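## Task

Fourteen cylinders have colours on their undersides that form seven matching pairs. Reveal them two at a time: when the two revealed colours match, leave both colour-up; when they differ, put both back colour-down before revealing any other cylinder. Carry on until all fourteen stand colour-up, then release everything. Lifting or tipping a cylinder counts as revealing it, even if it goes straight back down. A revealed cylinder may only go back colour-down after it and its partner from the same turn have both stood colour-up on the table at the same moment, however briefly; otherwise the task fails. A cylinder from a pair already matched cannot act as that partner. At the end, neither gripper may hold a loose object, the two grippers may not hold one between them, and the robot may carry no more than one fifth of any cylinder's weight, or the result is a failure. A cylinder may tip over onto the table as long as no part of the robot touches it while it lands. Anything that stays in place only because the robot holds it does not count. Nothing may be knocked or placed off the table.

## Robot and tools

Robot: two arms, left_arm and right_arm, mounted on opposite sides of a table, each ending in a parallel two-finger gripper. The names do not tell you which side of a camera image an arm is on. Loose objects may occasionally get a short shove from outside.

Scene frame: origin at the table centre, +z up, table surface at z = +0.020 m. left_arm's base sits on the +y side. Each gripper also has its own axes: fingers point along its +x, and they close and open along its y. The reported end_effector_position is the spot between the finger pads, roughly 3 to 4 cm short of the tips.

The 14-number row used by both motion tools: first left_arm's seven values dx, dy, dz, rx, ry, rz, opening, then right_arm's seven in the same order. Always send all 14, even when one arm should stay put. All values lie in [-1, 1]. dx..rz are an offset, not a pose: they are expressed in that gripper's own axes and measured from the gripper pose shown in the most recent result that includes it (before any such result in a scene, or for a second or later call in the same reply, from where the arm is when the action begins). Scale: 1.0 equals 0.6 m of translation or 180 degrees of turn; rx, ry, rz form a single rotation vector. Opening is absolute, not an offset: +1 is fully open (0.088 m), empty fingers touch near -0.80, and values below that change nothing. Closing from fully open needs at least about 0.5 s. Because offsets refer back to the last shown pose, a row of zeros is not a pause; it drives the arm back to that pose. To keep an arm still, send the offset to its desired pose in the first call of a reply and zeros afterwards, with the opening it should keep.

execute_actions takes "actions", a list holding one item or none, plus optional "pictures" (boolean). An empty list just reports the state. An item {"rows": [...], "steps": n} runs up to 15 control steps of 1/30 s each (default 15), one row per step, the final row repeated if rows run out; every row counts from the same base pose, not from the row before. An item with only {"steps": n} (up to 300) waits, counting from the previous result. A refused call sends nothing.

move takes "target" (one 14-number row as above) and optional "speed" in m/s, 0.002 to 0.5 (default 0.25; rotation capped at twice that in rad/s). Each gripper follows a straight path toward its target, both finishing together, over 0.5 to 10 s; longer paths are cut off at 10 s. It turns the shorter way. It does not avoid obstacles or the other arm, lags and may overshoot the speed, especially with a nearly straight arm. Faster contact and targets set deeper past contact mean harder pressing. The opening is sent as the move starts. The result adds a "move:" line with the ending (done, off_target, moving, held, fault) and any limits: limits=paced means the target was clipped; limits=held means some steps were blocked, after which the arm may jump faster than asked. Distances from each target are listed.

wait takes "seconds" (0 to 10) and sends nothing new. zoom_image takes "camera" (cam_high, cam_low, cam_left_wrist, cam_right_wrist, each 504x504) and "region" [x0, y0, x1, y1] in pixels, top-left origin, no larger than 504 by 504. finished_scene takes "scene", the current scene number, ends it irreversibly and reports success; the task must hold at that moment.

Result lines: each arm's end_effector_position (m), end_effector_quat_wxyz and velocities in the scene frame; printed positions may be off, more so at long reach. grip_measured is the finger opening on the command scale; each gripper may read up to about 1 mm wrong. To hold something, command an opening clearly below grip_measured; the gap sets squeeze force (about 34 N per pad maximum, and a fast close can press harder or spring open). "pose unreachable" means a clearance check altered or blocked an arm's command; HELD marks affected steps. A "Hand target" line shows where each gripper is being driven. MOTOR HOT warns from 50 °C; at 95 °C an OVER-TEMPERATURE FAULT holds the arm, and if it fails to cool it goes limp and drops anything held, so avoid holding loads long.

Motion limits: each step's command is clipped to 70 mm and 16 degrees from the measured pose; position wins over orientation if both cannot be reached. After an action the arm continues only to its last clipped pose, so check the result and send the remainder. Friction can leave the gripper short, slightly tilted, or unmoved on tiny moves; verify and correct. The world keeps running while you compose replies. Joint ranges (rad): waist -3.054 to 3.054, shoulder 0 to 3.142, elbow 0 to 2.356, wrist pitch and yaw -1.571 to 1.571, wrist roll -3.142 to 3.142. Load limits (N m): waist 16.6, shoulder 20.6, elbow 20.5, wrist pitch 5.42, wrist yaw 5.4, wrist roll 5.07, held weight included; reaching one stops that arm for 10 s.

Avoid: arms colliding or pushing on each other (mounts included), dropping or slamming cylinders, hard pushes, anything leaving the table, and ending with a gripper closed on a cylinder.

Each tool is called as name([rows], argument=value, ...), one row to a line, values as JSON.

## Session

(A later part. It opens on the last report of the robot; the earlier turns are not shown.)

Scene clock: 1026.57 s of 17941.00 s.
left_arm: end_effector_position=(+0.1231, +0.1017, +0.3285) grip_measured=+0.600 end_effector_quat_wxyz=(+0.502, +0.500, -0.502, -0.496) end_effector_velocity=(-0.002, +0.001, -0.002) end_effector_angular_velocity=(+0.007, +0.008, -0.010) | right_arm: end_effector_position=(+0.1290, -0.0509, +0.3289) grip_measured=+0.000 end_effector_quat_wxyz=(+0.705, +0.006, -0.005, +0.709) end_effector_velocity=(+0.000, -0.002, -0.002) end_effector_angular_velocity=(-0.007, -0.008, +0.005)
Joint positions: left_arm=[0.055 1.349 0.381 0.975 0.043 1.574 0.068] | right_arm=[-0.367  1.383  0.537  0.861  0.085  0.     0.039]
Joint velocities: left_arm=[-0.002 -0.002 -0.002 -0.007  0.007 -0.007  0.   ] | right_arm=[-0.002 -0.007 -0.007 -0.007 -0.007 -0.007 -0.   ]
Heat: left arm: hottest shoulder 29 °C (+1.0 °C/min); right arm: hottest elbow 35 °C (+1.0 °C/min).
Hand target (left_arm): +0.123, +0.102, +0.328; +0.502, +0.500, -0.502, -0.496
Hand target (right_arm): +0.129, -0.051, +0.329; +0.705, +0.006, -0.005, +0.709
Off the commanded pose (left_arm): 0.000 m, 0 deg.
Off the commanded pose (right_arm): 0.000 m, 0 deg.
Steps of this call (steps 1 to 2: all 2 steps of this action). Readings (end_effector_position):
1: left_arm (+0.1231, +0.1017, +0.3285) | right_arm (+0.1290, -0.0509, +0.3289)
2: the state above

move(target=[0.171,0.006,-0.001,0,0,0,0.6,0,0,0,0,0,0,-0.4], speed=0.14)

execute_actions([
  {"rows":[[0,0,0,0,0,0,-0.4,0,0,0,0,0,0,-0.4],[0,0,0,0,0,0,-0.4,0,0,0,0,0,0,-0.4],[0,0,0,0,0,0,-0.4,0,0,0,0,0,0,-0.4],[0,0,0,0,0,0,-0.4,0,0,0,0,0,0,-0.4],[0,0,0,0,0,0,-0.4,0,0,0,0,0,0,-0.4],[0,0,0,0,0,0,-0.4,0,0,0,0,0,0,-0.4],[0,0,0,0,0,0,-0.4,0,0,0,0,0,0,-0.4],[0,0,0,0,0,0,-0.4,0,0,0,0,0,0,0.5],[0,0,0,0,0,0,-0.4,0,0,0,0,0,0,0.5],[0,0,0,0,0,0,-0.4,0,0,0,0,0,0,0.5],[-0.01,0,0,0,0,0,-0.4,-0.01,0,0,0,0,0,0.5],[-0.02,0,0,0,0,0,-0.4,-0.02,0,0,0,0,0,0.5],[-0.03,0,0,0,0,0,-0.4,-0.03,0,0,0,0,0,0.5],[-0.04,0,0,0,0,0,-0.4,-0.04,0,0,0,0,0,0.5],[-0.05,0,0,0,0,0,-0.4,-0.05,0,0,0,0,0,0.5]]},
], pictures=false)

move(target=[-0.058,-0.335,0.283,0,0,-0.497,-0.4,0.035,-0.229,-0.32,0,0.504,0,0.5], speed=0.4)

Scene clock: 1049.77 s of 17941.00 s.
left_arm: end_effector_position=(+0.1251, +0.0022, +0.3301) grip_measured=+0.600 end_effector_quat_wxyz=(+0.501, +0.501, -0.501, -0.498) end_effector_velocity=(-0.002, -0.001, -0.001) end_effector_angular_velocity=(+0.012, +0.008, -0.000) | right_arm: end_effector_position=(+0.1290, -0.0509, +0.3280) grip_measured=-0.001 end_effector_quat_wxyz=(+0.705, +0.005, -0.004, +0.709) end_effector_velocity=(-0.000, -0.001, -0.004) end_effector_angular_velocity=(-0.012, +0.021, +0.005)
Joint positions: left_arm=[0.047 1.73  0.76  0.973 0.034 1.574 0.068] | right_arm=[-0.367  1.384  0.537  0.859  0.085  0.     0.039]
Joint velocities: left_arm=[-0.007 -0.002  0.007 -0.022 -0.007 -0.007 -0.   ] | right_arm=[-0.002 -0.002 -0.007 -0.007 -0.007  0.022  0.   ]
Heat: left arm: hottest wrist pitch 30 °C (+1.0 °C/min); right arm: hottest elbow 36 °C (+2.0 °C/min).
Hand target (left_arm): +0.124, -0.001, +0.332; +0.502, +0.500, -0.502, -0.496
Hand target (right_arm): +0.129, -0.051, +0.329; +0.705, +0.006, -0.005, +0.709
Off the commanded pose (left_arm): 0.004 m, 0 deg.
Off the commanded pose (right_arm): 0.001 m, 0 deg.
move: done

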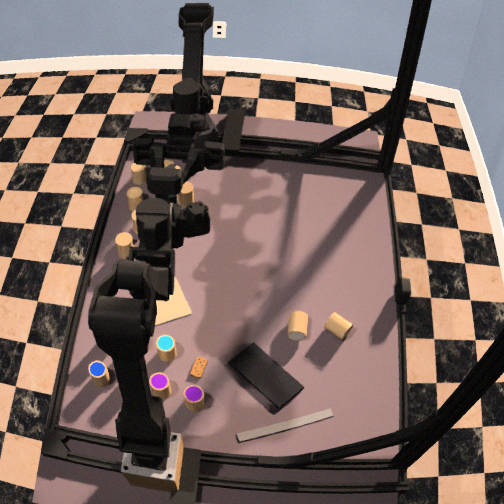

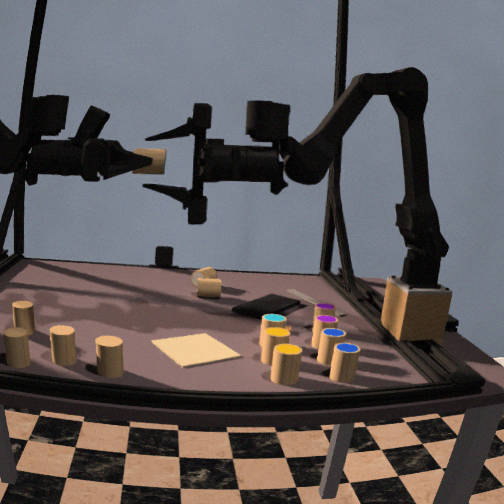

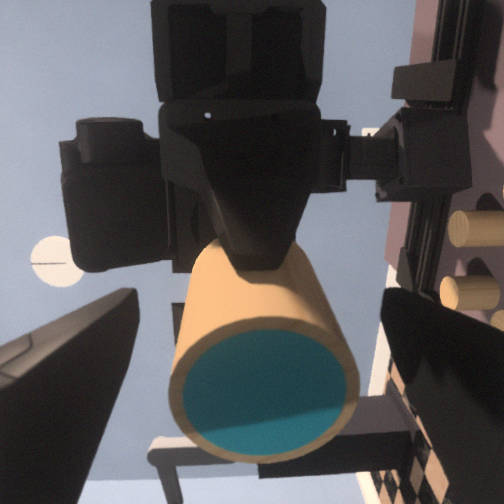

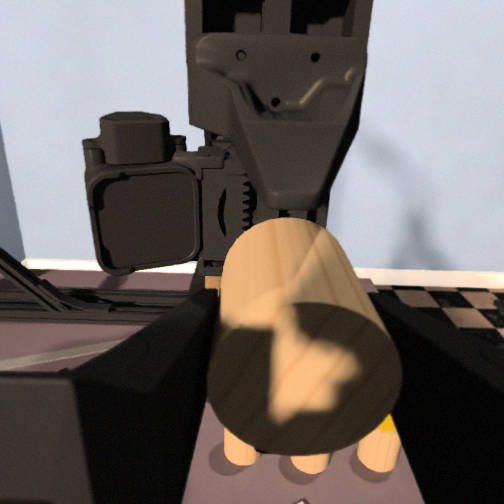

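Scene clock: 1050.27 s of 17941.00 s.
left_arm: end_effector_position=(+0.1246, +0.0162, +0.3240) grip_measured=+0.016 end_effector_quat_wxyz=(+0.497, +0.505, -0.497, -0.502) end_effector_velocity=(-0.005, +0.145, -0.028) end_effector_angular_velocity=(+0.076, +0.010, +0.005) | right_arm: end_effector_position=(+0.1292, -0.0640, +0.3273) grip_measured=+0.491 end_effector_quat_wxyz=(+0.705, +0.004, -0.003, +0.709) end_effector_velocity=(-0.000, -0.143, -0.009) end_effector_angular_velocity=(-0.012, +0.007, +0.005)
Joint positions: left_arm=[0.047 1.69  0.699 0.977 0.034 1.574 0.04 ] | right_arm=[-0.363  1.325  0.493  0.843  0.088  0.001  0.063]
Joint velocities: left_arm=[-0.002 -0.462 -0.603  0.066 -0.007 -0.007  0.   ] | right_arm=[ 0.056 -0.652 -0.481 -0.183  0.051  0.007  0.036]
Heat: left arm: hottest wrist pitch 30 °C (+1.0 °C/min); right arm: hottest elbow 36 °C (+2.0 °C/min).
Hand target (left_arm): +0.125, +0.030, +0.329; +0.501, +0.501, -0.501, -0.498
Hand target (right_arm): +0.129, -0.078, +0.327; +0.705, +0.005, -0.004, +0.709
Off the commanded pose (left_arm): 0.017 m, 1 deg.
Off the commanded pose (right_arm): 0.017 m, 0 deg.
Steps of this call (steps 1 to 15: all 15 steps of this action). Readings (end_effector_position):
1: left_arm (+0.1251, +0.0022, +0.3301) | right_arm (+0.1290, -0.0509, +0.3280)
2: left_arm (+0.1251, +0.0022, +0.3301) | right_arm (+0.1290, -0.0509, +0.3280)
4: left_arm (+0.1251, +0.0022, +0.3301) | right_arm (+0.1290, -0.0509, +0.3280)
8: left_arm (+0.1251, +0.0021, +0.3300) | right_arm (+0.1290, -0.0509, +0.3277)
15: the state above

Scene clock: 1053.30 s of 17941.00 s.
left_arm: end_effector_position=(-0.0442, +0.0660, +0.1234) grip_measured=+0.013 end_effector_quat_wxyz=(+0.002, +0.708, +0.002, -0.706) end_effector_velocity=(-0.001, +0.005, -0.003) end_effector_angular_velocity=(+0.019, +0.001, -0.010) | right_arm: end_effector_position=(+0.2658, -0.0535, +0.1385) grip_measured=+0.500 end_effector_quat_wxyz=(+0.503, -0.496, +0.500, +0.501) end_effector_velocity=(+0.000, +0.001, -0.002) end_effector_angular_velocity=(+0.004, +0.006, -0.010)
Joint positions: left_arm=[-0.362  2.312  1.707 -0.968 -0.002  1.194  0.04 ] | right_arm=[-0.741  2.157  1.623 -1.03  -0.005 -0.278  0.064]
Joint velocities: left_arm=[-0.002  0.002 -0.007 -0.007  0.007  0.007 -0.   ] | right_arm=[-0.002  0.002 -0.002  0.007 -0.007  0.007 -0.   ]
Heat: left arm: hottest wrist pitch 30 °C (+0.0 °C/min); right arm: hottest elbow 36 °C (+1.0 °C/min).
Hand target (left_arm): -0.046, +0.064, +0.123; +0.003, +0.707, +0.002, -0.708
Hand target (right_arm): +0.268, -0.052, +0.136; +0.502, -0.498, +0.501, +0.499
Off the commanded pose (left_arm): 0.003 m, 0 deg.
Off the commanded pose (right_arm): 0.004 m, 1 deg.
move: done

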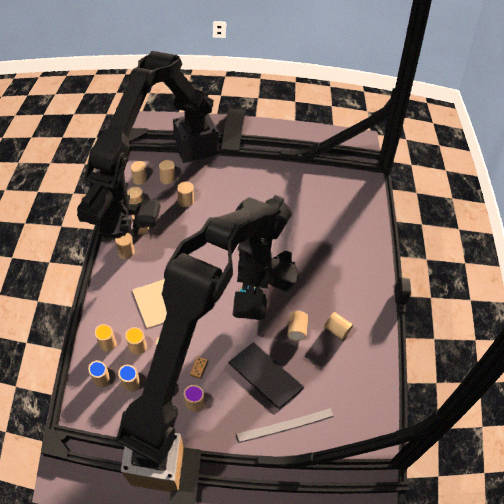

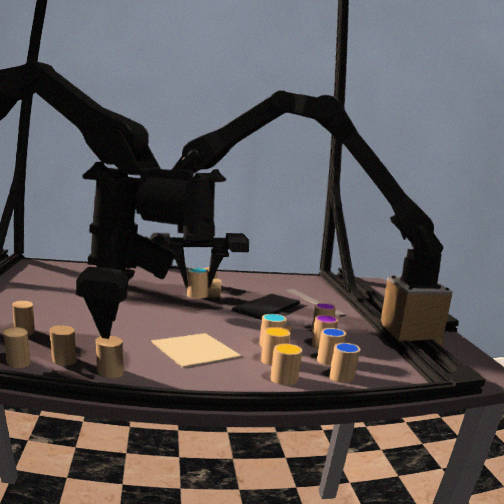

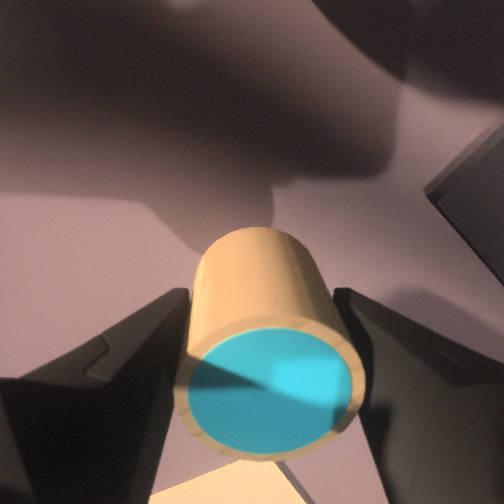

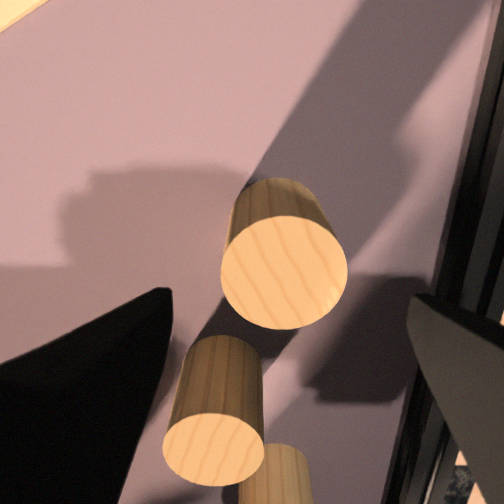

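move(target=[0.071,0,0,0,0,-0.003,-0.4,0.097,0,-0.005,0,0.005,0,0.4], speed=0.08)

Scene clock: 1060.57 s of 17941.00 s.
left_arm: end_effector_position=(-0.0457, +0.0626, +0.0877) grip_measured=+0.010 end_effector_quat_wxyz=(+0.004, +0.707, -0.000, -0.708) end_effector_velocity=(-0.002, -0.000, +0.000) end_effector_angular_velocity=(-0.004, +0.010, +0.005) | right_arm: end_effector_position=(+0.2662, -0.0525, +0.0870) grip_measured=+0.400 end_effector_quat_wxyz=(+0.504, -0.495, +0.499, +0.501) end_effector_velocity=(+0.000, -0.006, +0.000) end_effector_angular_velocity=(-0.019, +0.013, +0.000)
Joint positions: left_arm=[-0.362  2.377  1.669 -0.857 -0.001  1.194  0.039] | right_arm=[-0.741  2.232  1.529 -0.857 -0.004 -0.278  0.059]
Joint velocities: left_arm=[-0.002 -0.002 -0.002  0.007  0.007 -0.007  0.   ] | right_arm=[-0.007 -0.002 -0.002 -0.022 -0.007 -0.007 -0.   ]
Heat: left arm: hottest shoulder 31 °C (+1.0 °C/min); right arm: hottest elbow 36 °C (+1.0 °C/min).
Hand target (left_arm): -0.044, +0.066, +0.081; -0.002, +0.708, +0.006, -0.706
Hand target (right_arm): +0.266, -0.056, +0.080; +0.499, -0.499, +0.504, +0.497
Off the commanded pose (left_arm): 0.008 m, 1 deg.
Off the commanded pose (right_arm): 0.008 m, 1 deg.
move: done

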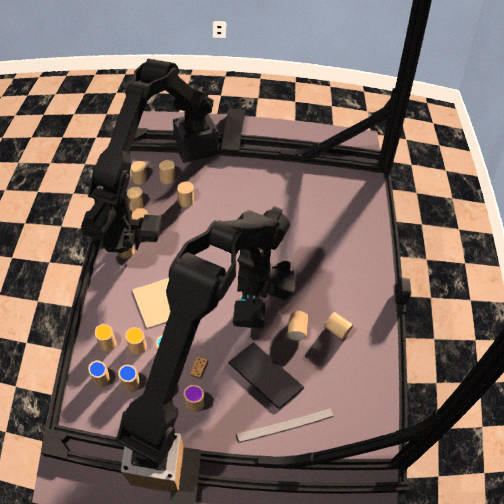

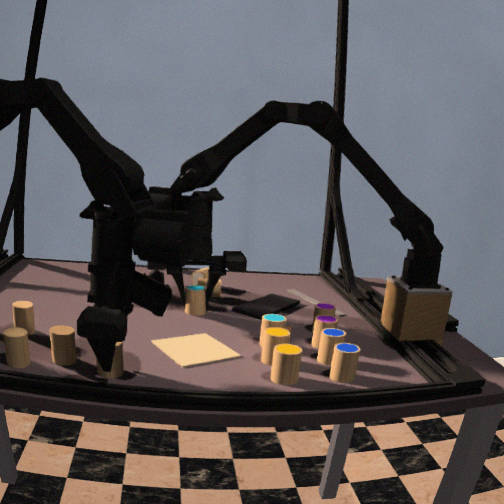

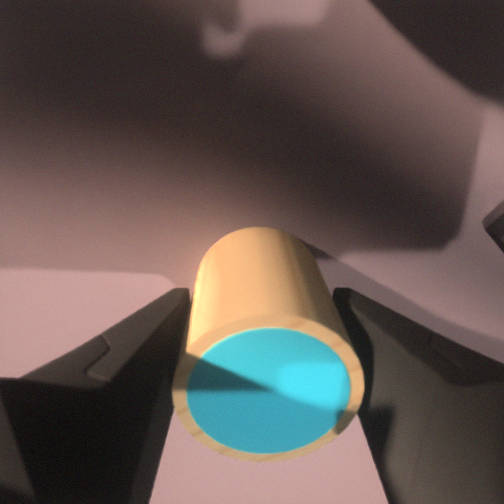

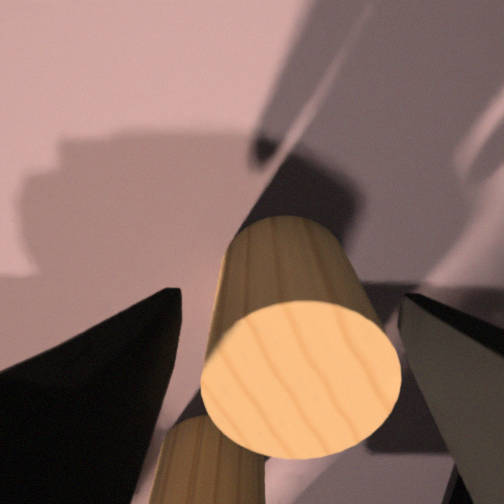

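execute_actions([
  {"rows":[[0.003,0,0,0,0,0,0.6,0,0,0,0,0,0,0.4]],"steps":10},
], pictures=false)

execute_actions([
  {"steps":50},
], pictures=false)

execute_actions([
  {"rows":[[0,0,0,0,0,0,0.6,0,0,0,0,0,0,-0.4],[0,0,0,0,0,0,0.6,0,0,0,0,0,0,-0.4],[0,0,0,0,0,0,0.6,0,0,0,0,0,0,-0.4],[0,0,0,0,0,0,0.6,0,0,0,0,0,0,-0.4],[0,0,0,0,0,0,0.6,0,0,0,0,0,0,-0.4],[-0.01,0,0,0,0,0,0.6,0,0,0,0,0,0,-0.4],[-0.02,0,0,0,0,0,0.6,0,0,0,0,0,0,-0.4],[-0.03,0,0,0,0,0,0.6,-0.015,0,0,0,0,0,-0.4],[-0.04,0,0,0,0,0,0.6,-0.03,0,0,0,0,0,-0.4],[-0.05,0,0,0,0,0,0.6,-0.045,0,0,0,0,0,-0.4],[-0.06,0,0,0,0,0,0.6,-0.06,0,0,0,0,0,-0.4],[-0.07,0,0,0,0,0,0.6,-0.075,0,0,0,0,0,-0.4],[-0.08,0,0,0,0,0,0.6,-0.09,0,0,0,0,0,-0.4],[-0.09,0,0,0,0,0,0.6,-0.105,0,0,0,0,0,-0.4],[-0.1,0,0,0,0,0,0.6,-0.12,0,0,0,0,0,-0.4]]},
], pictures=false)

move(target=[-0.298,-0.058,-0.282,0,0,0.5,0.6,-0.275,0.228,0.008,0,-0.498,0,-0.4], speed=0.4)

execute_actions([
  {"rows":[[0,0,0,0,0,0,0.6,0,0,0,0,0,0,-0.4]],"steps":2},
], pictures=false)

Scene clock: 1076.50 s of 17941.00 s.
left_arm: end_effector_position=(-0.0457, +0.0625, +0.0867) grip_measured=+0.591 end_effector_quat_wxyz=(+0.004, +0.706, -0.000, -0.708) end_effector_velocity=(+0.002, +0.004, -0.003) end_effector_angular_velocity=(+0.013, -0.013, +0.005) | right_arm: end_effector_position=(+0.2662, -0.0532, +0.0856) grip_measured=+0.400 end_effector_quat_wxyz=(+0.503, -0.496, +0.500, +0.500) end_effector_velocity=(-0.002, -0.007, -0.001) end_effector_angular_velocity=(-0.024, +0.015, +0.005)
Joint positions: left_arm=[-0.362  2.379  1.668 -0.853  0.     1.194  0.068] | right_arm=[-0.742  2.235  1.527 -0.856 -0.004 -0.278  0.059]
Joint velocities: left_arm=[-0.002  0.002 -0.007 -0.007 -0.007 -0.007 -0.011] | right_arm=[-0.002 -0.002 -0.007 -0.022 -0.007 -0.007 -0.   ]
Heat: left arm: hottest shoulder 33 °C (+4.0 °C/min); right arm: hottest elbow 35 °C (+0.0 °C/min).
Hand target (left_arm): -0.046, +0.063, +0.086; +0.004, +0.707, -0.000, -0.708
Hand target (right_arm): +0.266, -0.053, +0.087; +0.504, -0.495, +0.499, +0.501
Off the commanded pose (left_arm): 0.001 m, 0 deg.
Off the commanded pose (right_arm): 0.002 m, 0 deg.
Steps of this call (steps 1 to 468: nothing new was sent; steps 469 to 478: all 10 steps of this action). Readings (end_effector_position):
469: left_arm (-0.0456, +0.0627, +0.0868) | right_arm (+0.2662, -0.0532, +0.0856)
470: left_arm (-0.0456, +0.0627, +0.0868) | right_arm (+0.2662, -0.0532, +0.0856)
472: left_arm (-0.0457, +0.0625, +0.0868) | right_arm (+0.2662, -0.0532, +0.0856)
476: left_arm (-0.0457, +0.0625, +0.0867) | right_arm (+0.2662, -0.0532, +0.0856)
478: the state above

Scene clock: 1078.17 s of 17941.00 s.
left_arm: end_effector_position=(-0.0457, +0.0625, +0.0867) grip_measured=+0.600 end_effector_quat_wxyz=(+0.004, +0.706, -0.000, -0.708) end_effector_velocity=(+0.006, +0.003, +0.000) end_effector_angular_velocity=(+0.007, -0.042, +0.005) | right_arm: end_effector_position=(+0.2662, -0.0532, +0.0856) grip_measured=+0.400 end_effector_quat_wxyz=(+0.503, -0.496, +0.500, +0.500) end_effector_velocity=(-0.002, -0.005, +0.000) end_effector_angular_velocity=(-0.019, +0.013, +0.005)
Joint positions: left_arm=[-0.362  2.379  1.668 -0.853  0.     1.194  0.068] | right_arm=[-0.742  2.235  1.527 -0.856 -0.004 -0.278  0.059]
Joint velocities: left_arm=[-0.002 -0.002 -0.002 -0.022 -0.037 -0.007  0.   ] | right_arm=[-0.002 -0.002 -0.002 -0.022 -0.007 -0.007 -0.   ]
Heat: left arm: hottest shoulder 34 °C (+5.0 °C/min); right arm: hottest elbow 35 °C (+0.0 °C/min).
Hand target (left_arm): -0.046, +0.063, +0.086; +0.004, +0.707, -0.000, -0.708
Hand target (right_arm): +0.266, -0.053, +0.087; +0.504, -0.495, +0.499, +0.501
Off the commanded pose (left_arm): 0.001 m, 0 deg.
Off the commanded pose (right_arm): 0.002 m, 0 deg.
Steps of this call (steps 1 to 50: nothing new was sent). Readings (end_effector_position):
1: left_arm (-0.0457, +0.0625, +0.0867) | right_arm (+0.2662, -0.0532, +0.0856)
2: left_arm (-0.0457, +0.0625, +0.0867) | right_arm (+0.2662, -0.0532, +0.0856)
4: left_arm (-0.0457, +0.0625, +0.0867) | right_arm (+0.2662, -0.0532, +0.0856)
8: left_arm (-0.0457, +0.0625, +0.0867) | right_arm (+0.2662, -0.0532, +0.0856)
50: the state above

Scene clock: 1078.67 s of 17941.00 s.
left_arm: end_effector_position=(-0.0431, +0.0691, +0.1193) grip_measured=+0.600 end_effector_quat_wxyz=(-0.007, +0.710, +0.011, -0.704) end_effector_velocity=(-0.009, -0.018, +0.214) end_effector_angular_velocity=(-0.096, +0.030, -0.015) | right_arm: end_effector_position=(+0.2634, -0.0631, +0.1169) grip_measured=+0.001 end_effector_quat_wxyz=(+0.486, -0.505, +0.517, +0.491) end_effector_velocity=(+0.006, +0.021, +0.273) end_effector_angular_velocity=(+0.108, -0.024, +0.005)
Joint positions: left_arm=[-0.362  2.325  1.713 -0.985  0.     1.194  0.068] | right_arm=[-0.742  2.192  1.588 -1.015 -0.004 -0.278  0.039]
Joint velocities: left_arm=[-0.007 -0.325  0.339 -0.564 -0.007  0.007 -0.   ] | right_arm=[-0.002 -0.388  0.52  -0.799 -0.007 -0.007 -0.   ]
Heat: left arm: hottest shoulder 34 °C (+5.1 °C/min); right arm: hottest elbow 35 °C (+0.0 °C/min).
Hand target (left_arm): -0.045, +0.064, +0.146; +0.005, +0.706, -0.001, -0.708
Hand target (right_arm): +0.265, -0.055, +0.155; +0.504, -0.495, +0.499, +0.501
Off the commanded pose (left_arm): 0.028 m, 2 deg.
Off the commanded pose (right_arm): 0.042 m, 3 deg.
Steps of this call (steps 1 to 15: all 15 steps of this action). Readings (end_effector_position):
1: left_arm (-0.0457, +0.0625, +0.0867) | right_arm (+0.2662, -0.0532, +0.0856)
2: left_arm (-0.0457, +0.0625, +0.0867) | right_arm (+0.2662, -0.0532, +0.0856)
4: left_arm (-0.0457, +0.0625, +0.0867) | right_arm (+0.2662, -0.0533, +0.0856)
8: left_arm (-0.0444, +0.0659, +0.0878) | right_arm (+0.2660, -0.0540, +0.0856)
15: the state above

Scene clock: 1081.60 s of 17941.00 s.
left_arm: end_effector_position=(+0.1237, +0.0990, +0.3269) grip_measured=+0.600 end_effector_quat_wxyz=(+0.501, +0.500, -0.503, -0.496) end_effector_velocity=(+0.002, +0.000, -0.000) end_effector_angular_velocity=(-0.002, +0.007, +0.010) | right_arm: end_effector_position=(+0.1283, -0.0516, +0.3217) grip_measured=+0.000 end_effector_quat_wxyz=(+0.705, +0.004, +0.003, +0.710) end_effector_velocity=(+0.002, +0.000, +0.004) end_effector_angular_velocity=(+0.012, -0.006, -0.010)
Joint positions: left_arm=[0.058 1.368 0.387 0.987 0.046 1.576 0.068] | right_arm=[-0.365  1.393  0.525  0.87   0.085  0.009  0.039]
Joint velocities: left_arm=[ 0.002  0.002 -0.002  0.007 -0.007 -0.007  0.   ] | right_arm=[-0.002 -0.002  0.002  0.007  0.007 -0.007 -0.   ]
Heat: left arm: hottest shoulder 34 °C (+5.1 °C/min); right arm: hottest elbow 35 °C (+0.0 °C/min).
Hand target (left_arm): +0.124, +0.100, +0.323; +0.499, +0.502, -0.500, -0.499
Hand target (right_arm): +0.128, -0.052, +0.316; +0.705, -0.001, +0.005, +0.709
Off the commanded pose (left_arm): 0.007 m, 1 deg.
Off the commanded pose (right_arm): 0.005 m, 1 deg.
move: done

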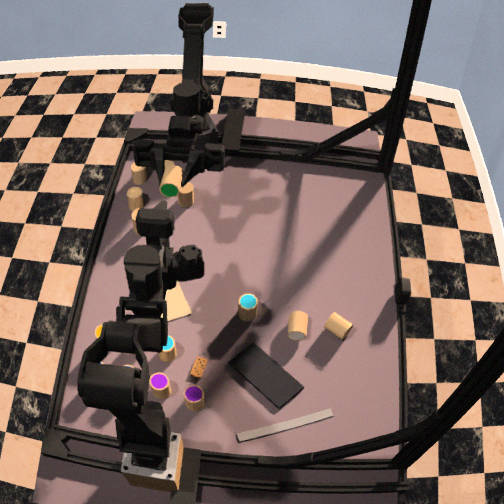

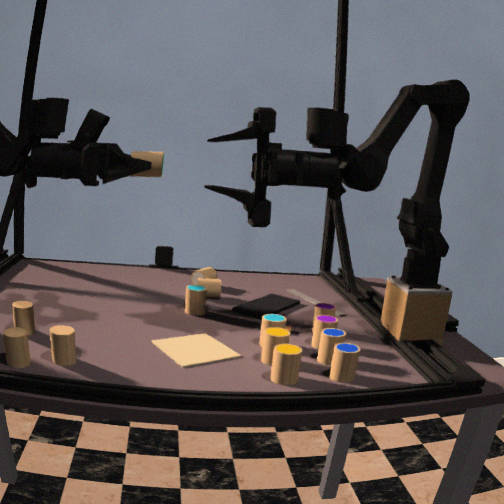

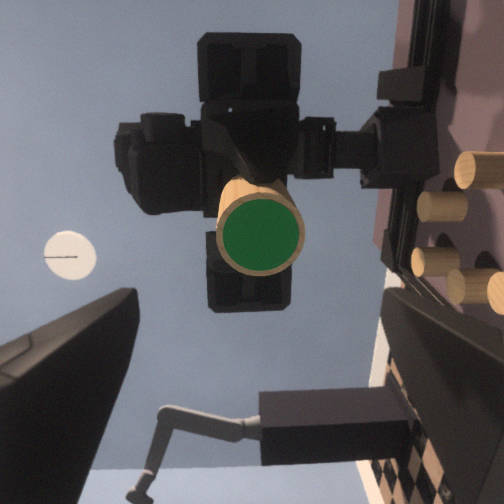

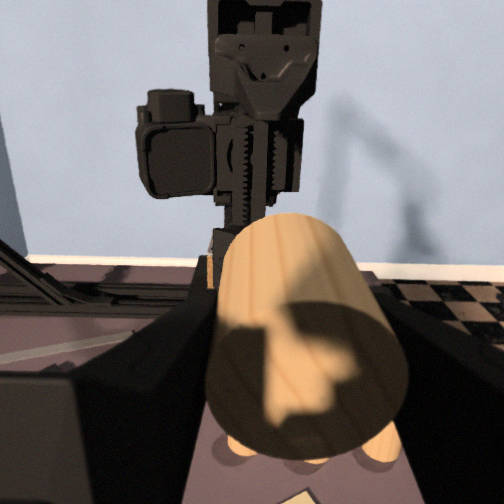

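Scene clock: 1081.67 s of 17941.00 s.
left_arm: end_effector_position=(+0.1237, +0.0990, +0.3270) grip_measured=+0.600 end_effector_quat_wxyz=(+0.501, +0.500, -0.503, -0.496) end_effector_velocity=(+0.000, +0.001, -0.002) end_effector_angular_velocity=(+0.007, +0.008, +0.005) | right_arm: end_effector_position=(+0.1283, -0.0516, +0.3217) grip_measured=+0.000 end_effector_quat_wxyz=(+0.705, +0.004, +0.003, +0.710) end_effector_velocity=(-0.000, -0.001, -0.005) end_effector_angular_velocity=(-0.022, -0.009, +0.005)
Joint positions: left_arm=[0.058 1.368 0.387 0.988 0.047 1.576 0.068] | right_arm=[-0.365  1.393  0.525  0.87   0.085  0.009  0.039]
Joint velocities: left_arm=[-0.002 -0.002 -0.002 -0.007 -0.007 -0.007 -0.   ] | right_arm=[-0.002 -0.002 -0.002 -0.022 -0.007 -0.007  0.   ]
Heat: left arm: hottest shoulder 34 °C (+5.1 °C/min); right arm: hottest elbow 35 °C (+0.0 °C/min).
Hand target (left_arm): +0.124, +0.099, +0.327; +0.501, +0.500, -0.503, -0.496
Hand target (right_arm): +0.128, -0.052, +0.322; +0.705, +0.004, +0.003, +0.710
Off the commanded pose (left_arm): 0.000 m, 0 deg.
Off the commanded pose (right_arm): 0.000 m, 0 deg.
Steps of this call (steps 1 to 2: all 2 steps of this action). Readings (end_effector_position):
1: left_arm (+0.1237, +0.0990, +0.3270) | right_arm (+0.1283, -0.0516, +0.3217)
2: the state above

move(target=[0.17,-0.003,0.001,0,0,0,0.6,0,0,0,0,0,0,-0.4], speed=0.14)

execute_actions([
  {"rows":[[0,0,0,0,0,0,-0.4,0,0,0,0,0,0,-0.4],[0,0,0,0,0,0,-0.4,0,0,0,0,0,0,-0.4],[0,0,0,0,0,0,-0.4,0,0,0,0,0,0,-0.4],[0,0,0,0,0,0,-0.4,0,0,0,0,0,0,-0.4],[0,0,0,0,0,0,-0.4,0,0,0,0,0,0,-0.4],[0,0,0,0,0,0,-0.4,0,0,0,0,0,0,-0.4],[0,0,0,0,0,0,-0.4,0,0,0,0,0,0,-0.4],[0,0,0,0,0,0,-0.4,0,0,0,0,0,0,0.5],[0,0,0,0,0,0,-0.4,0,0,0,0,0,0,0.5],[0,0,0,0,0,0,-0.4,0,0,0,0,0,0,0.5],[-0.01,0,0,0,0,0,-0.4,-0.01,0,0,0,0,0,0.5],[-0.02,0,0,0,0,0,-0.4,-0.02,0,0,0,0,0,0.5],[-0.03,0,0,0,0,0,-0.4,-0.03,0,0,0,0,0,0.5],[-0.04,0,0,0,0,0,-0.4,-0.04,0,0,0,0,0,0.5],[-0.05,0,0,0,0,0,-0.4,-0.05,0,0,0,0,0,0.5]]},
], pictures=false)

move(target=[0.008,-0.315,0.157,0,0,-0.497,-0.4,-0.095,-0.19,-0.308,0,0.502,0,0.5], speed=0.4)

Scene clock: 1104.20 s of 17941.00 s.
left_arm: end_effector_position=(+0.1244, +0.0000, +0.3234) grip_measured=+0.600 end_effector_quat_wxyz=(+0.500, +0.501, -0.502, -0.497) end_effector_velocity=(-0.002, -0.002, -0.003) end_effector_angular_velocity=(+0.017, +0.008, -0.010) | right_arm: end_effector_position=(+0.1283, -0.0516, +0.3209) grip_measured=+0.000 end_effector_quat_wxyz=(+0.705, +0.003, +0.003, +0.710) end_effector_velocity=(-0.000, -0.001, -0.004) end_effector_angular_velocity=(-0.012, -0.038, +0.005)
Joint positions: left_arm=[0.045 1.757 0.758 1.002 0.033 1.576 0.068] | right_arm=[-0.365  1.394  0.524  0.869  0.085  0.009  0.039]
Joint velocities: left_arm=[-0.002  0.002  0.007 -0.022  0.007 -0.007 -0.   ] | right_arm=[-0.002 -0.002 -0.007 -0.007 -0.007 -0.037 -0.   ]
Heat: left arm: hottest shoulder 31 °C (+1.0 °C/min); right arm: hottest elbow 36 °C (+1.0 °C/min).
Hand target (left_arm): +0.123, -0.003, +0.325; +0.501, +0.500, -0.503, -0.496
Hand target (right_arm): +0.128, -0.052, +0.322; +0.705, +0.004, +0.002, +0.710
Off the commanded pose (left_arm): 0.004 m, 0 deg.
Off the commanded pose (right_arm): 0.001 m, 0 deg.
move: done

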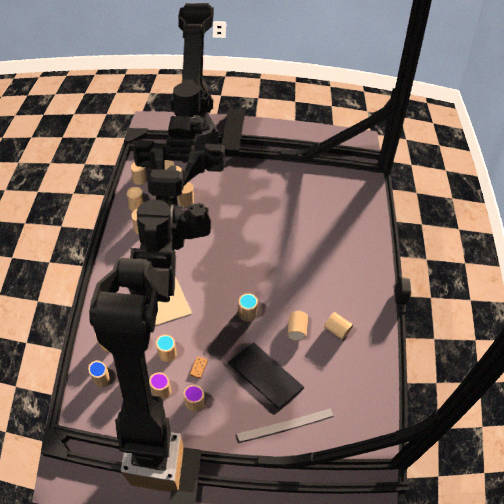

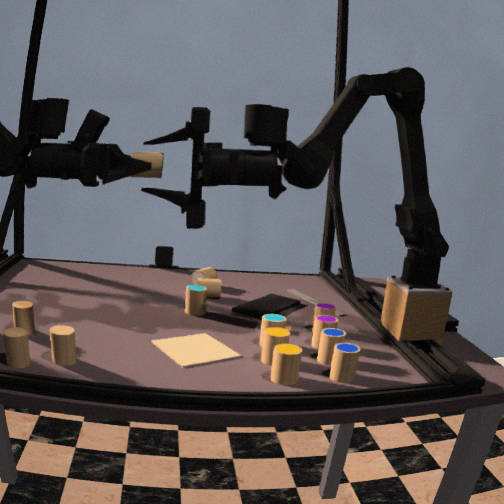

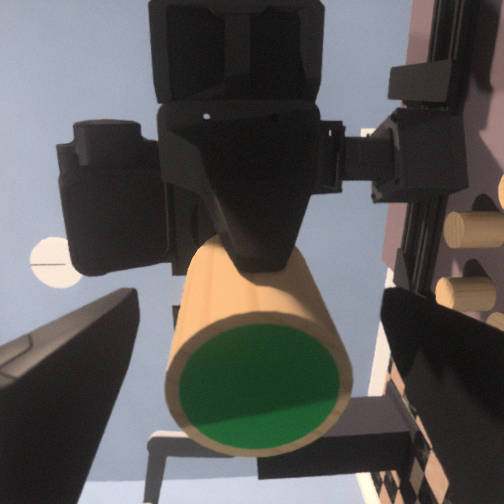

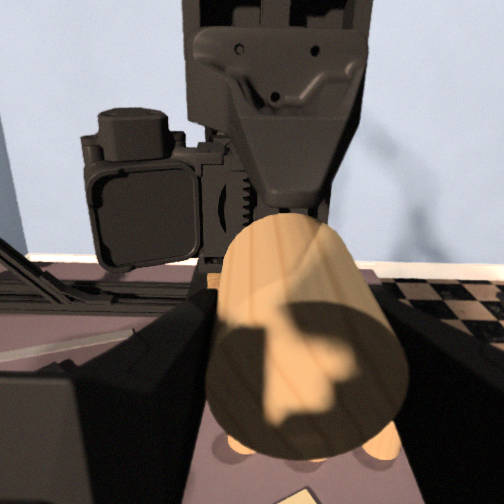

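Scene clock: 1104.70 s of 17941.00 s.
left_arm: end_effector_position=(+0.1240, +0.0140, +0.3170) grip_measured=+0.018 end_effector_quat_wxyz=(+0.496, +0.505, -0.497, -0.502) end_effector_velocity=(-0.005, +0.149, -0.030) end_effector_angular_velocity=(+0.085, +0.025, +0.005) | right_arm: end_effector_position=(+0.1285, -0.0647, +0.3204) grip_measured=+0.490 end_effector_quat_wxyz=(+0.704, +0.002, +0.004, +0.710) end_effector_velocity=(-0.002, -0.147, -0.008) end_effector_angular_velocity=(-0.017, -0.024, +0.020)
Joint positions: left_arm=[0.045 1.72  0.697 1.009 0.033 1.576 0.04 ] | right_arm=[-0.361  1.335  0.48   0.852  0.088  0.009  0.063]
Joint velocities: left_arm=[-0.002 -0.457 -0.623  0.081 -0.007 -0.022  0.   ] | right_arm=[ 0.056 -0.672 -0.491 -0.198  0.037 -0.022  0.028]
Heat: left arm: hottest shoulder 31 °C (+1.0 °C/min); right arm: hottest elbow 36 °C (+1.0 °C/min).
Hand target (left_arm): +0.124, +0.028, +0.323; +0.500, +0.501, -0.502, -0.497
Hand target (right_arm): +0.128, -0.079, +0.320; +0.705, +0.003, +0.003, +0.710
Off the commanded pose (left_arm): 0.017 m, 1 deg.
Off the commanded pose (right_arm): 0.017 m, 0 deg.
Steps of this call (steps 1 to 15: all 15 steps of this action). Readings (end_effector_position):
1: left_arm (+0.1244, +0.0000, +0.3234) | right_arm (+0.1283, -0.0516, +0.3209)
2: left_arm (+0.1244, +0.0000, +0.3234) | right_arm (+0.1283, -0.0516, +0.3209)
4: left_arm (+0.1244, +0.0000, +0.3234) | right_arm (+0.1283, -0.0516, +0.3209)
8: left_arm (+0.1244, +0.0000, +0.3237) | right_arm (+0.1283, -0.0517, +0.3201)
15: the state above

Scene clock: 1107.70 s of 17941.00 s.
left_arm: end_effector_position=(+0.0317, +0.0248, +0.1281) grip_measured=+0.016 end_effector_quat_wxyz=(+0.002, +0.709, +0.002, -0.705) end_effector_velocity=(+0.001, +0.005, -0.003) end_effector_angular_velocity=(+0.025, -0.012, +0.020) | right_arm: end_effector_position=(+0.2404, -0.1348, +0.1361) grip_measured=+0.500 end_effector_quat_wxyz=(+0.498, -0.497, +0.504, +0.501) end_effector_velocity=(-0.003, -0.000, -0.002) end_effector_angular_velocity=(+0.004, +0.022, +0.005)
Joint positions: left_arm=[-0.173  2.382  1.851 -1.042 -0.006  1.383  0.04 ] | right_arm=[-0.738  1.865  1.183 -0.892 -0.009 -0.277  0.064]
Joint velocities: left_arm=[-0.002  0.007  0.002 -0.022 -0.007 -0.022 -0.   ] | right_arm=[-0.002  0.002 -0.007  0.007 -0.022 -0.007 -0.   ]
Heat: left arm: hottest shoulder 32 °C (+2.0 °C/min); right arm: hottest elbow 36 °C (+1.0 °C/min).
Hand target (left_arm): +0.030, +0.023, +0.128; +0.002, +0.708, +0.002, -0.706
Hand target (right_arm): +0.242, -0.133, +0.135; +0.498, -0.498, +0.504, +0.500
Off the commanded pose (left_arm): 0.003 m, 0 deg.
Off the commanded pose (right_arm): 0.003 m, 1 deg.
move: done

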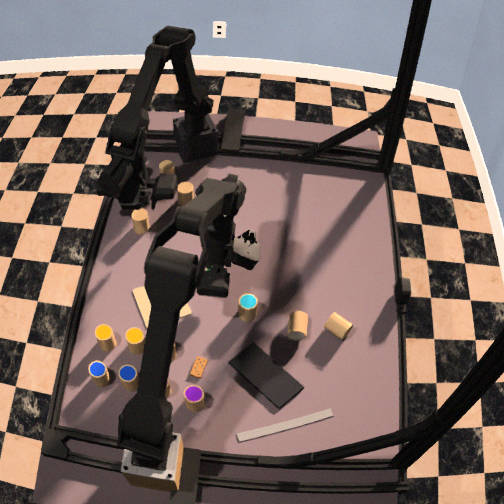

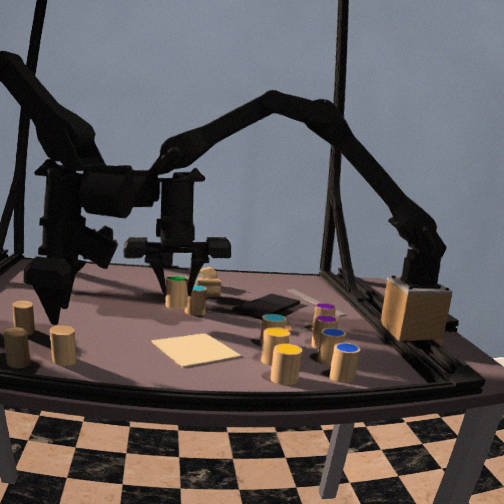

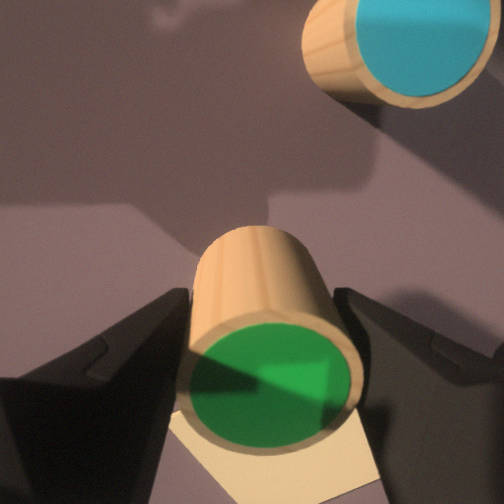

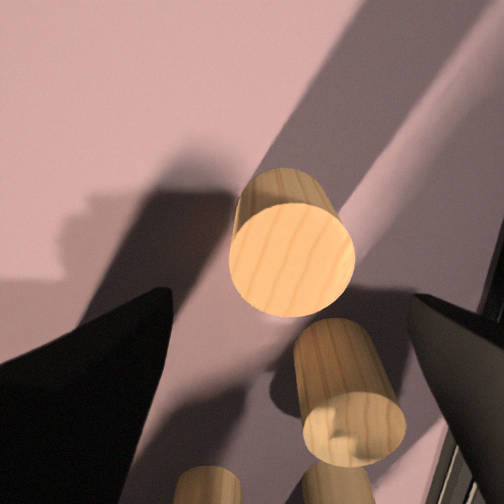

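move(target=[0.077,0,0,0,0,-0.003,-0.4,0.096,-0.005,0,0,0.002,0,0.5], speed=0.08)

Scene clock: 1112.33 s of 17941.00 s.
left_arm: end_effector_position=(+0.0311, +0.0212, +0.0903) grip_measured=+0.012 end_effector_quat_wxyz=(+0.005, +0.709, -0.001, -0.705) end_effector_velocity=(-0.004, +0.002, +0.003) end_effector_angular_velocity=(+0.006, +0.021, +0.005) | right_arm: end_effector_position=(+0.2432, -0.1315, +0.0835) grip_measured=+0.500 end_effector_quat_wxyz=(+0.501, -0.495, +0.501, +0.503) end_effector_velocity=(-0.001, -0.003, -0.001) end_effector_angular_velocity=(-0.010, +0.010, +0.005)
Joint positions: left_arm=[-0.173  2.444  1.805 -0.925 -0.006  1.383  0.04 ] | right_arm=[-0.744  1.976  1.096 -0.685 -0.009 -0.283  0.064]
Joint velocities: left_arm=[-0.002 -0.007 -0.002 -0.007  0.022 -0.007 -0.   ] | right_arm=[-0.002  0.002 -0.002 -0.007 -0.007 -0.007  0.   ]
Heat: left arm: hottest shoulder 33 °C (+3.0 °C/min); right arm: hottest elbow 36 °C (+0.0 °C/min).
Hand target (left_arm): +0.032, +0.025, +0.082; -0.002, +0.709, +0.006, -0.705
Hand target (right_arm): +0.243, -0.135, +0.079; +0.497, -0.498, +0.506, +0.499
Off the commanded pose (left_arm): 0.009 m, 1 deg.
Off the commanded pose (right_arm): 0.006 m, 1 deg.
move: off_target (left_arm)

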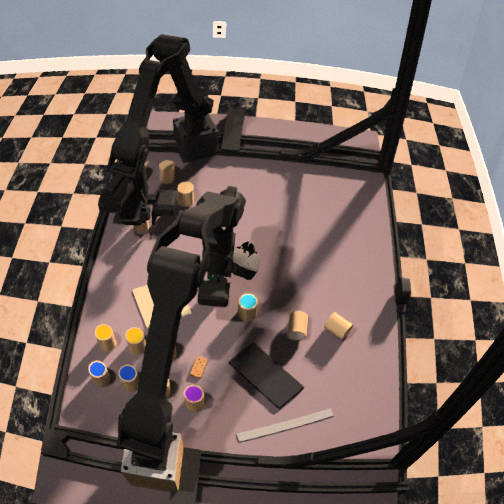

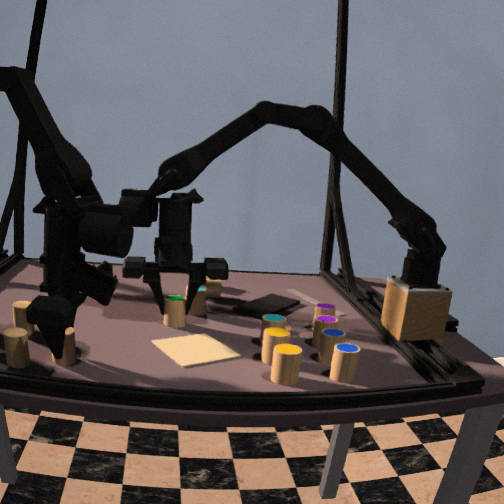

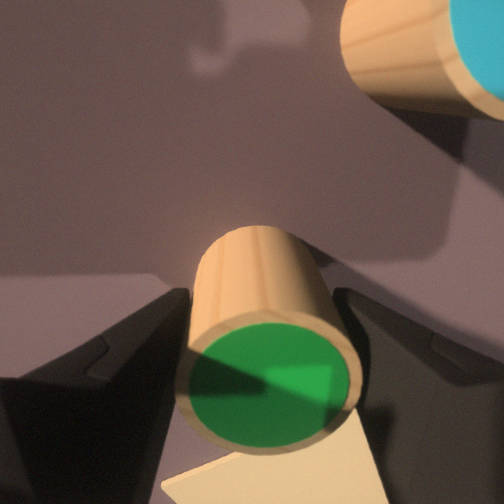

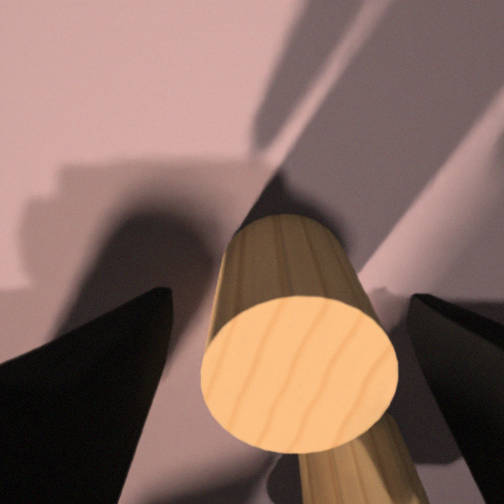

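execute_actions([
  {"rows":[[0.002,0,0,0,0,0,0.6,0,0,0,0,0,0,-0.4],[0.002,0,0,0,0,0,0.6,0,0,0,0,0,0,-0.4],[0.002,0,0,0,0,0,0.6,0,0,0,0,0,0,-0.4],[0.002,0,0,0,0,0,0.6,0,0,0,0,0,0,-0.4],[0.002,0,0,0,0,0,0.6,0,0,0,0,0,0,-0.4],[-0.01,0,0,0,0,0,0.6,0,0,0,0,0,0,-0.4],[-0.02,0,0,0,0,0,0.6,0,0,0,0,0,0,-0.4],[-0.03,0,0,0,0,0,0.6,-0.015,0,0,0,0,0,-0.4],[-0.04,0,0,0,0,0,0.6,-0.03,0,0,0,0,0,-0.4],[-0.05,0,0,0,0,0,0.6,-0.045,0,0,0,0,0,-0.4],[-0.06,0,0,0,0,0,0.6,-0.06,0,0,0,0,0,-0.4],[-0.07,0,0,0,0,0,0.6,-0.075,0,0,0,0,0,-0.4],[-0.08,0,0,0,0,0,0.6,-0.09,0,0,0,0,0,-0.4],[-0.09,0,0,0,0,0,0.6,-0.105,0,0,0,0,0,-0.4],[-0.1,0,0,0,0,0,0.6,-0.12,0,0,0,0,0,-0.4]]},
], pictures=false)

move(target=[-0.292,-0.118,-0.155,0,0,0.5,0.6,-0.282,0.19,0.14,0,-0.5,0,-0.4], speed=0.4)

execute_actions([
  {"rows":[[0,0,0,0,0,0,0.6,0,0,0,0,0,0,-0.4]],"steps":2},
], pictures=false)

Scene clock: 1124.67 s of 17941.00 s.
left_arm: end_effector_position=(+0.0323, +0.0280, +0.1225) grip_measured=+0.596 end_effector_quat_wxyz=(-0.007, +0.711, +0.011, -0.703) end_effector_velocity=(-0.004, -0.020, +0.206) end_effector_angular_velocity=(-0.100, +0.011, +0.005) | right_arm: end_effector_position=(+0.2409, -0.1397, +0.1209) grip_measured=+0.001 end_effector_quat_wxyz=(+0.489, -0.502, +0.513, +0.496) end_effector_velocity=(+0.009, +0.033, +0.287) end_effector_angular_velocity=(+0.159, -0.039, +0.005)
Joint positions: left_arm=[-0.173  2.398  1.856 -1.057 -0.005  1.384  0.068] | right_arm=[-0.744  1.899  1.16  -0.866 -0.009 -0.283  0.039]
Joint velocities: left_arm=[-0.002 -0.276  0.359 -0.535 -0.007 -0.007  0.002] | right_arm=[-0.002 -0.535  0.559 -0.93  -0.007 -0.007  0.   ]
Heat: left arm: hottest shoulder 34 °C (+2.0 °C/min); right arm: hottest elbow 35 °C (-1.0 °C/min).
Hand target (left_arm): +0.031, +0.022, +0.149; +0.005, +0.708, -0.001, -0.706
Hand target (right_arm): +0.243, -0.133, +0.153; +0.503, -0.494, +0.499, +0.504
Off the commanded pose (left_arm): 0.029 m, 2 deg.
Off the commanded pose (right_arm): 0.036 m, 2 deg.
Steps of this call (steps 1 to 355: nothing new was sent; steps 356 to 370: all 15 steps of this action). Readings (end_effector_position):
356: left_arm (+0.0310, +0.0212, +0.0897) | right_arm (+0.2431, -0.1320, +0.0827)
357: left_arm (+0.0310, +0.0212, +0.0897) | right_arm (+0.2431, -0.1320, +0.0827)
359: left_arm (+0.0310, +0.0210, +0.0895) | right_arm (+0.2431, -0.1320, +0.0827)
363: left_arm (+0.0318, +0.0254, +0.0903) | right_arm (+0.2430, -0.1328, +0.0828)
370: the state above

Scene clock: 1127.60 s of 17941.00 s.
left_arm: end_effector_position=(+0.1225, +0.0935, +0.3269) grip_measured=+0.600 end_effector_quat_wxyz=(+0.500, +0.501, -0.504, -0.496) end_effector_velocity=(+0.000, +0.001, +0.003) end_effector_angular_velocity=(-0.017, -0.008, +0.005) | right_arm: end_effector_position=(+0.1291, -0.0509, +0.3240) grip_measured=+0.000 end_effector_quat_wxyz=(+0.704, +0.008, +0.001, +0.711) end_effector_velocity=(-0.002, -0.000, -0.004) end_effector_angular_velocity=(-0.012, -0.008, +0.010)
Joint positions: left_arm=[0.052 1.392 0.406 0.992 0.041 1.58  0.068] | right_arm=[-0.37   1.394  0.528  0.876  0.077  0.013  0.039]
Joint velocities: left_arm=[-0.002 -0.002 -0.007  0.022 -0.007  0.007  0.   ] | right_arm=[ 0.002  0.002 -0.002 -0.007 -0.007 -0.007  0.   ]
Heat: left arm: hottest shoulder 35 °C (+3.0 °C/min); right arm: hottest elbow 35 °C (+0.0 °C/min).
Hand target (left_arm): +0.123, +0.095, +0.323; +0.498, +0.503, -0.501, -0.498
Hand target (right_arm): +0.129, -0.051, +0.318; +0.704, +0.003, +0.004, +0.710
Off the commanded pose (left_arm): 0.007 m, 1 deg.
Off the commanded pose (right_arm): 0.006 m, 1 deg.
move: done

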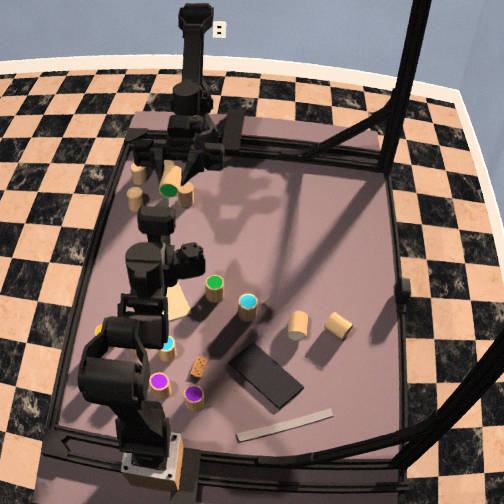

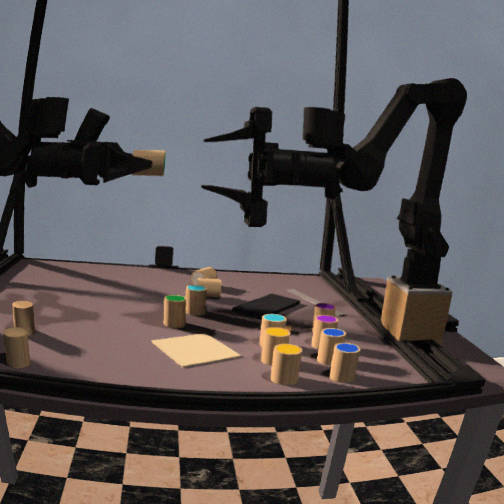

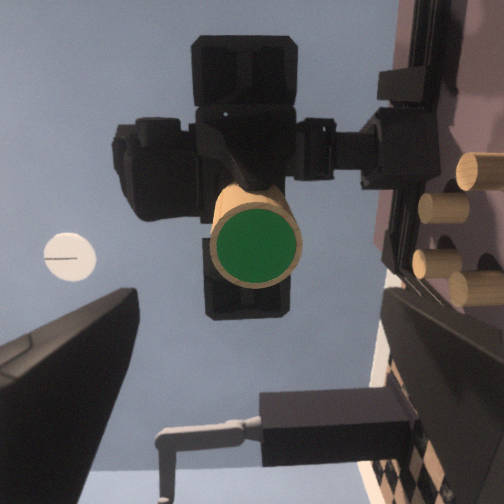

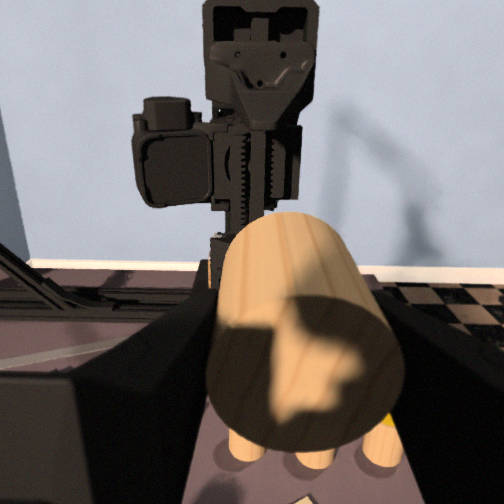

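Scene clock: 1127.67 s of 17941.00 s.
left_arm: end_effector_position=(+0.1225, +0.0935, +0.3270) grip_measured=+0.600 end_effector_quat_wxyz=(+0.500, +0.501, -0.504, -0.496) end_effector_velocity=(+0.000, -0.000, +0.000) end_effector_angular_velocity=(+0.002, +0.007, +0.005) | right_arm: end_effector_position=(+0.1291, -0.0509, +0.3240) grip_measured=+0.000 end_effector_quat_wxyz=(+0.704, +0.008, +0.001, +0.711) end_effector_velocity=(-0.000, -0.001, -0.002) end_effector_angular_velocity=(-0.007, +0.007, +0.005)
Joint positions: left_arm=[0.052 1.392 0.406 0.993 0.041 1.58  0.068] | right_arm=[-0.37   1.394  0.528  0.876  0.077  0.013  0.039]
Joint velocities: left_arm=[-0.002 -0.002  0.002 -0.007 -0.007 -0.007 -0.   ] | right_arm=[-0.002 -0.002 -0.002 -0.007 -0.007  0.007 -0.   ]
Heat: left arm: hottest shoulder 35 °C (+3.0 °C/min); right arm: hottest elbow 35 °C (+0.0 °C/min).
Hand target (left_arm): +0.122, +0.094, +0.327; +0.500, +0.501, -0.504, -0.496
Hand target (right_arm): +0.129, -0.051, +0.324; +0.704, +0.008, +0.001, +0.711
Off the commanded pose (left_arm): 0.000 m, 0 deg.
Off the commanded pose (right_arm): 0.000 m, 0 deg.
Steps of this call (steps 1 to 2: all 2 steps of this action). Readings (end_effector_position):
1: left_arm (+0.1225, +0.0935, +0.3270) | right_arm (+0.1291, -0.0509, +0.3240)
2: the state above


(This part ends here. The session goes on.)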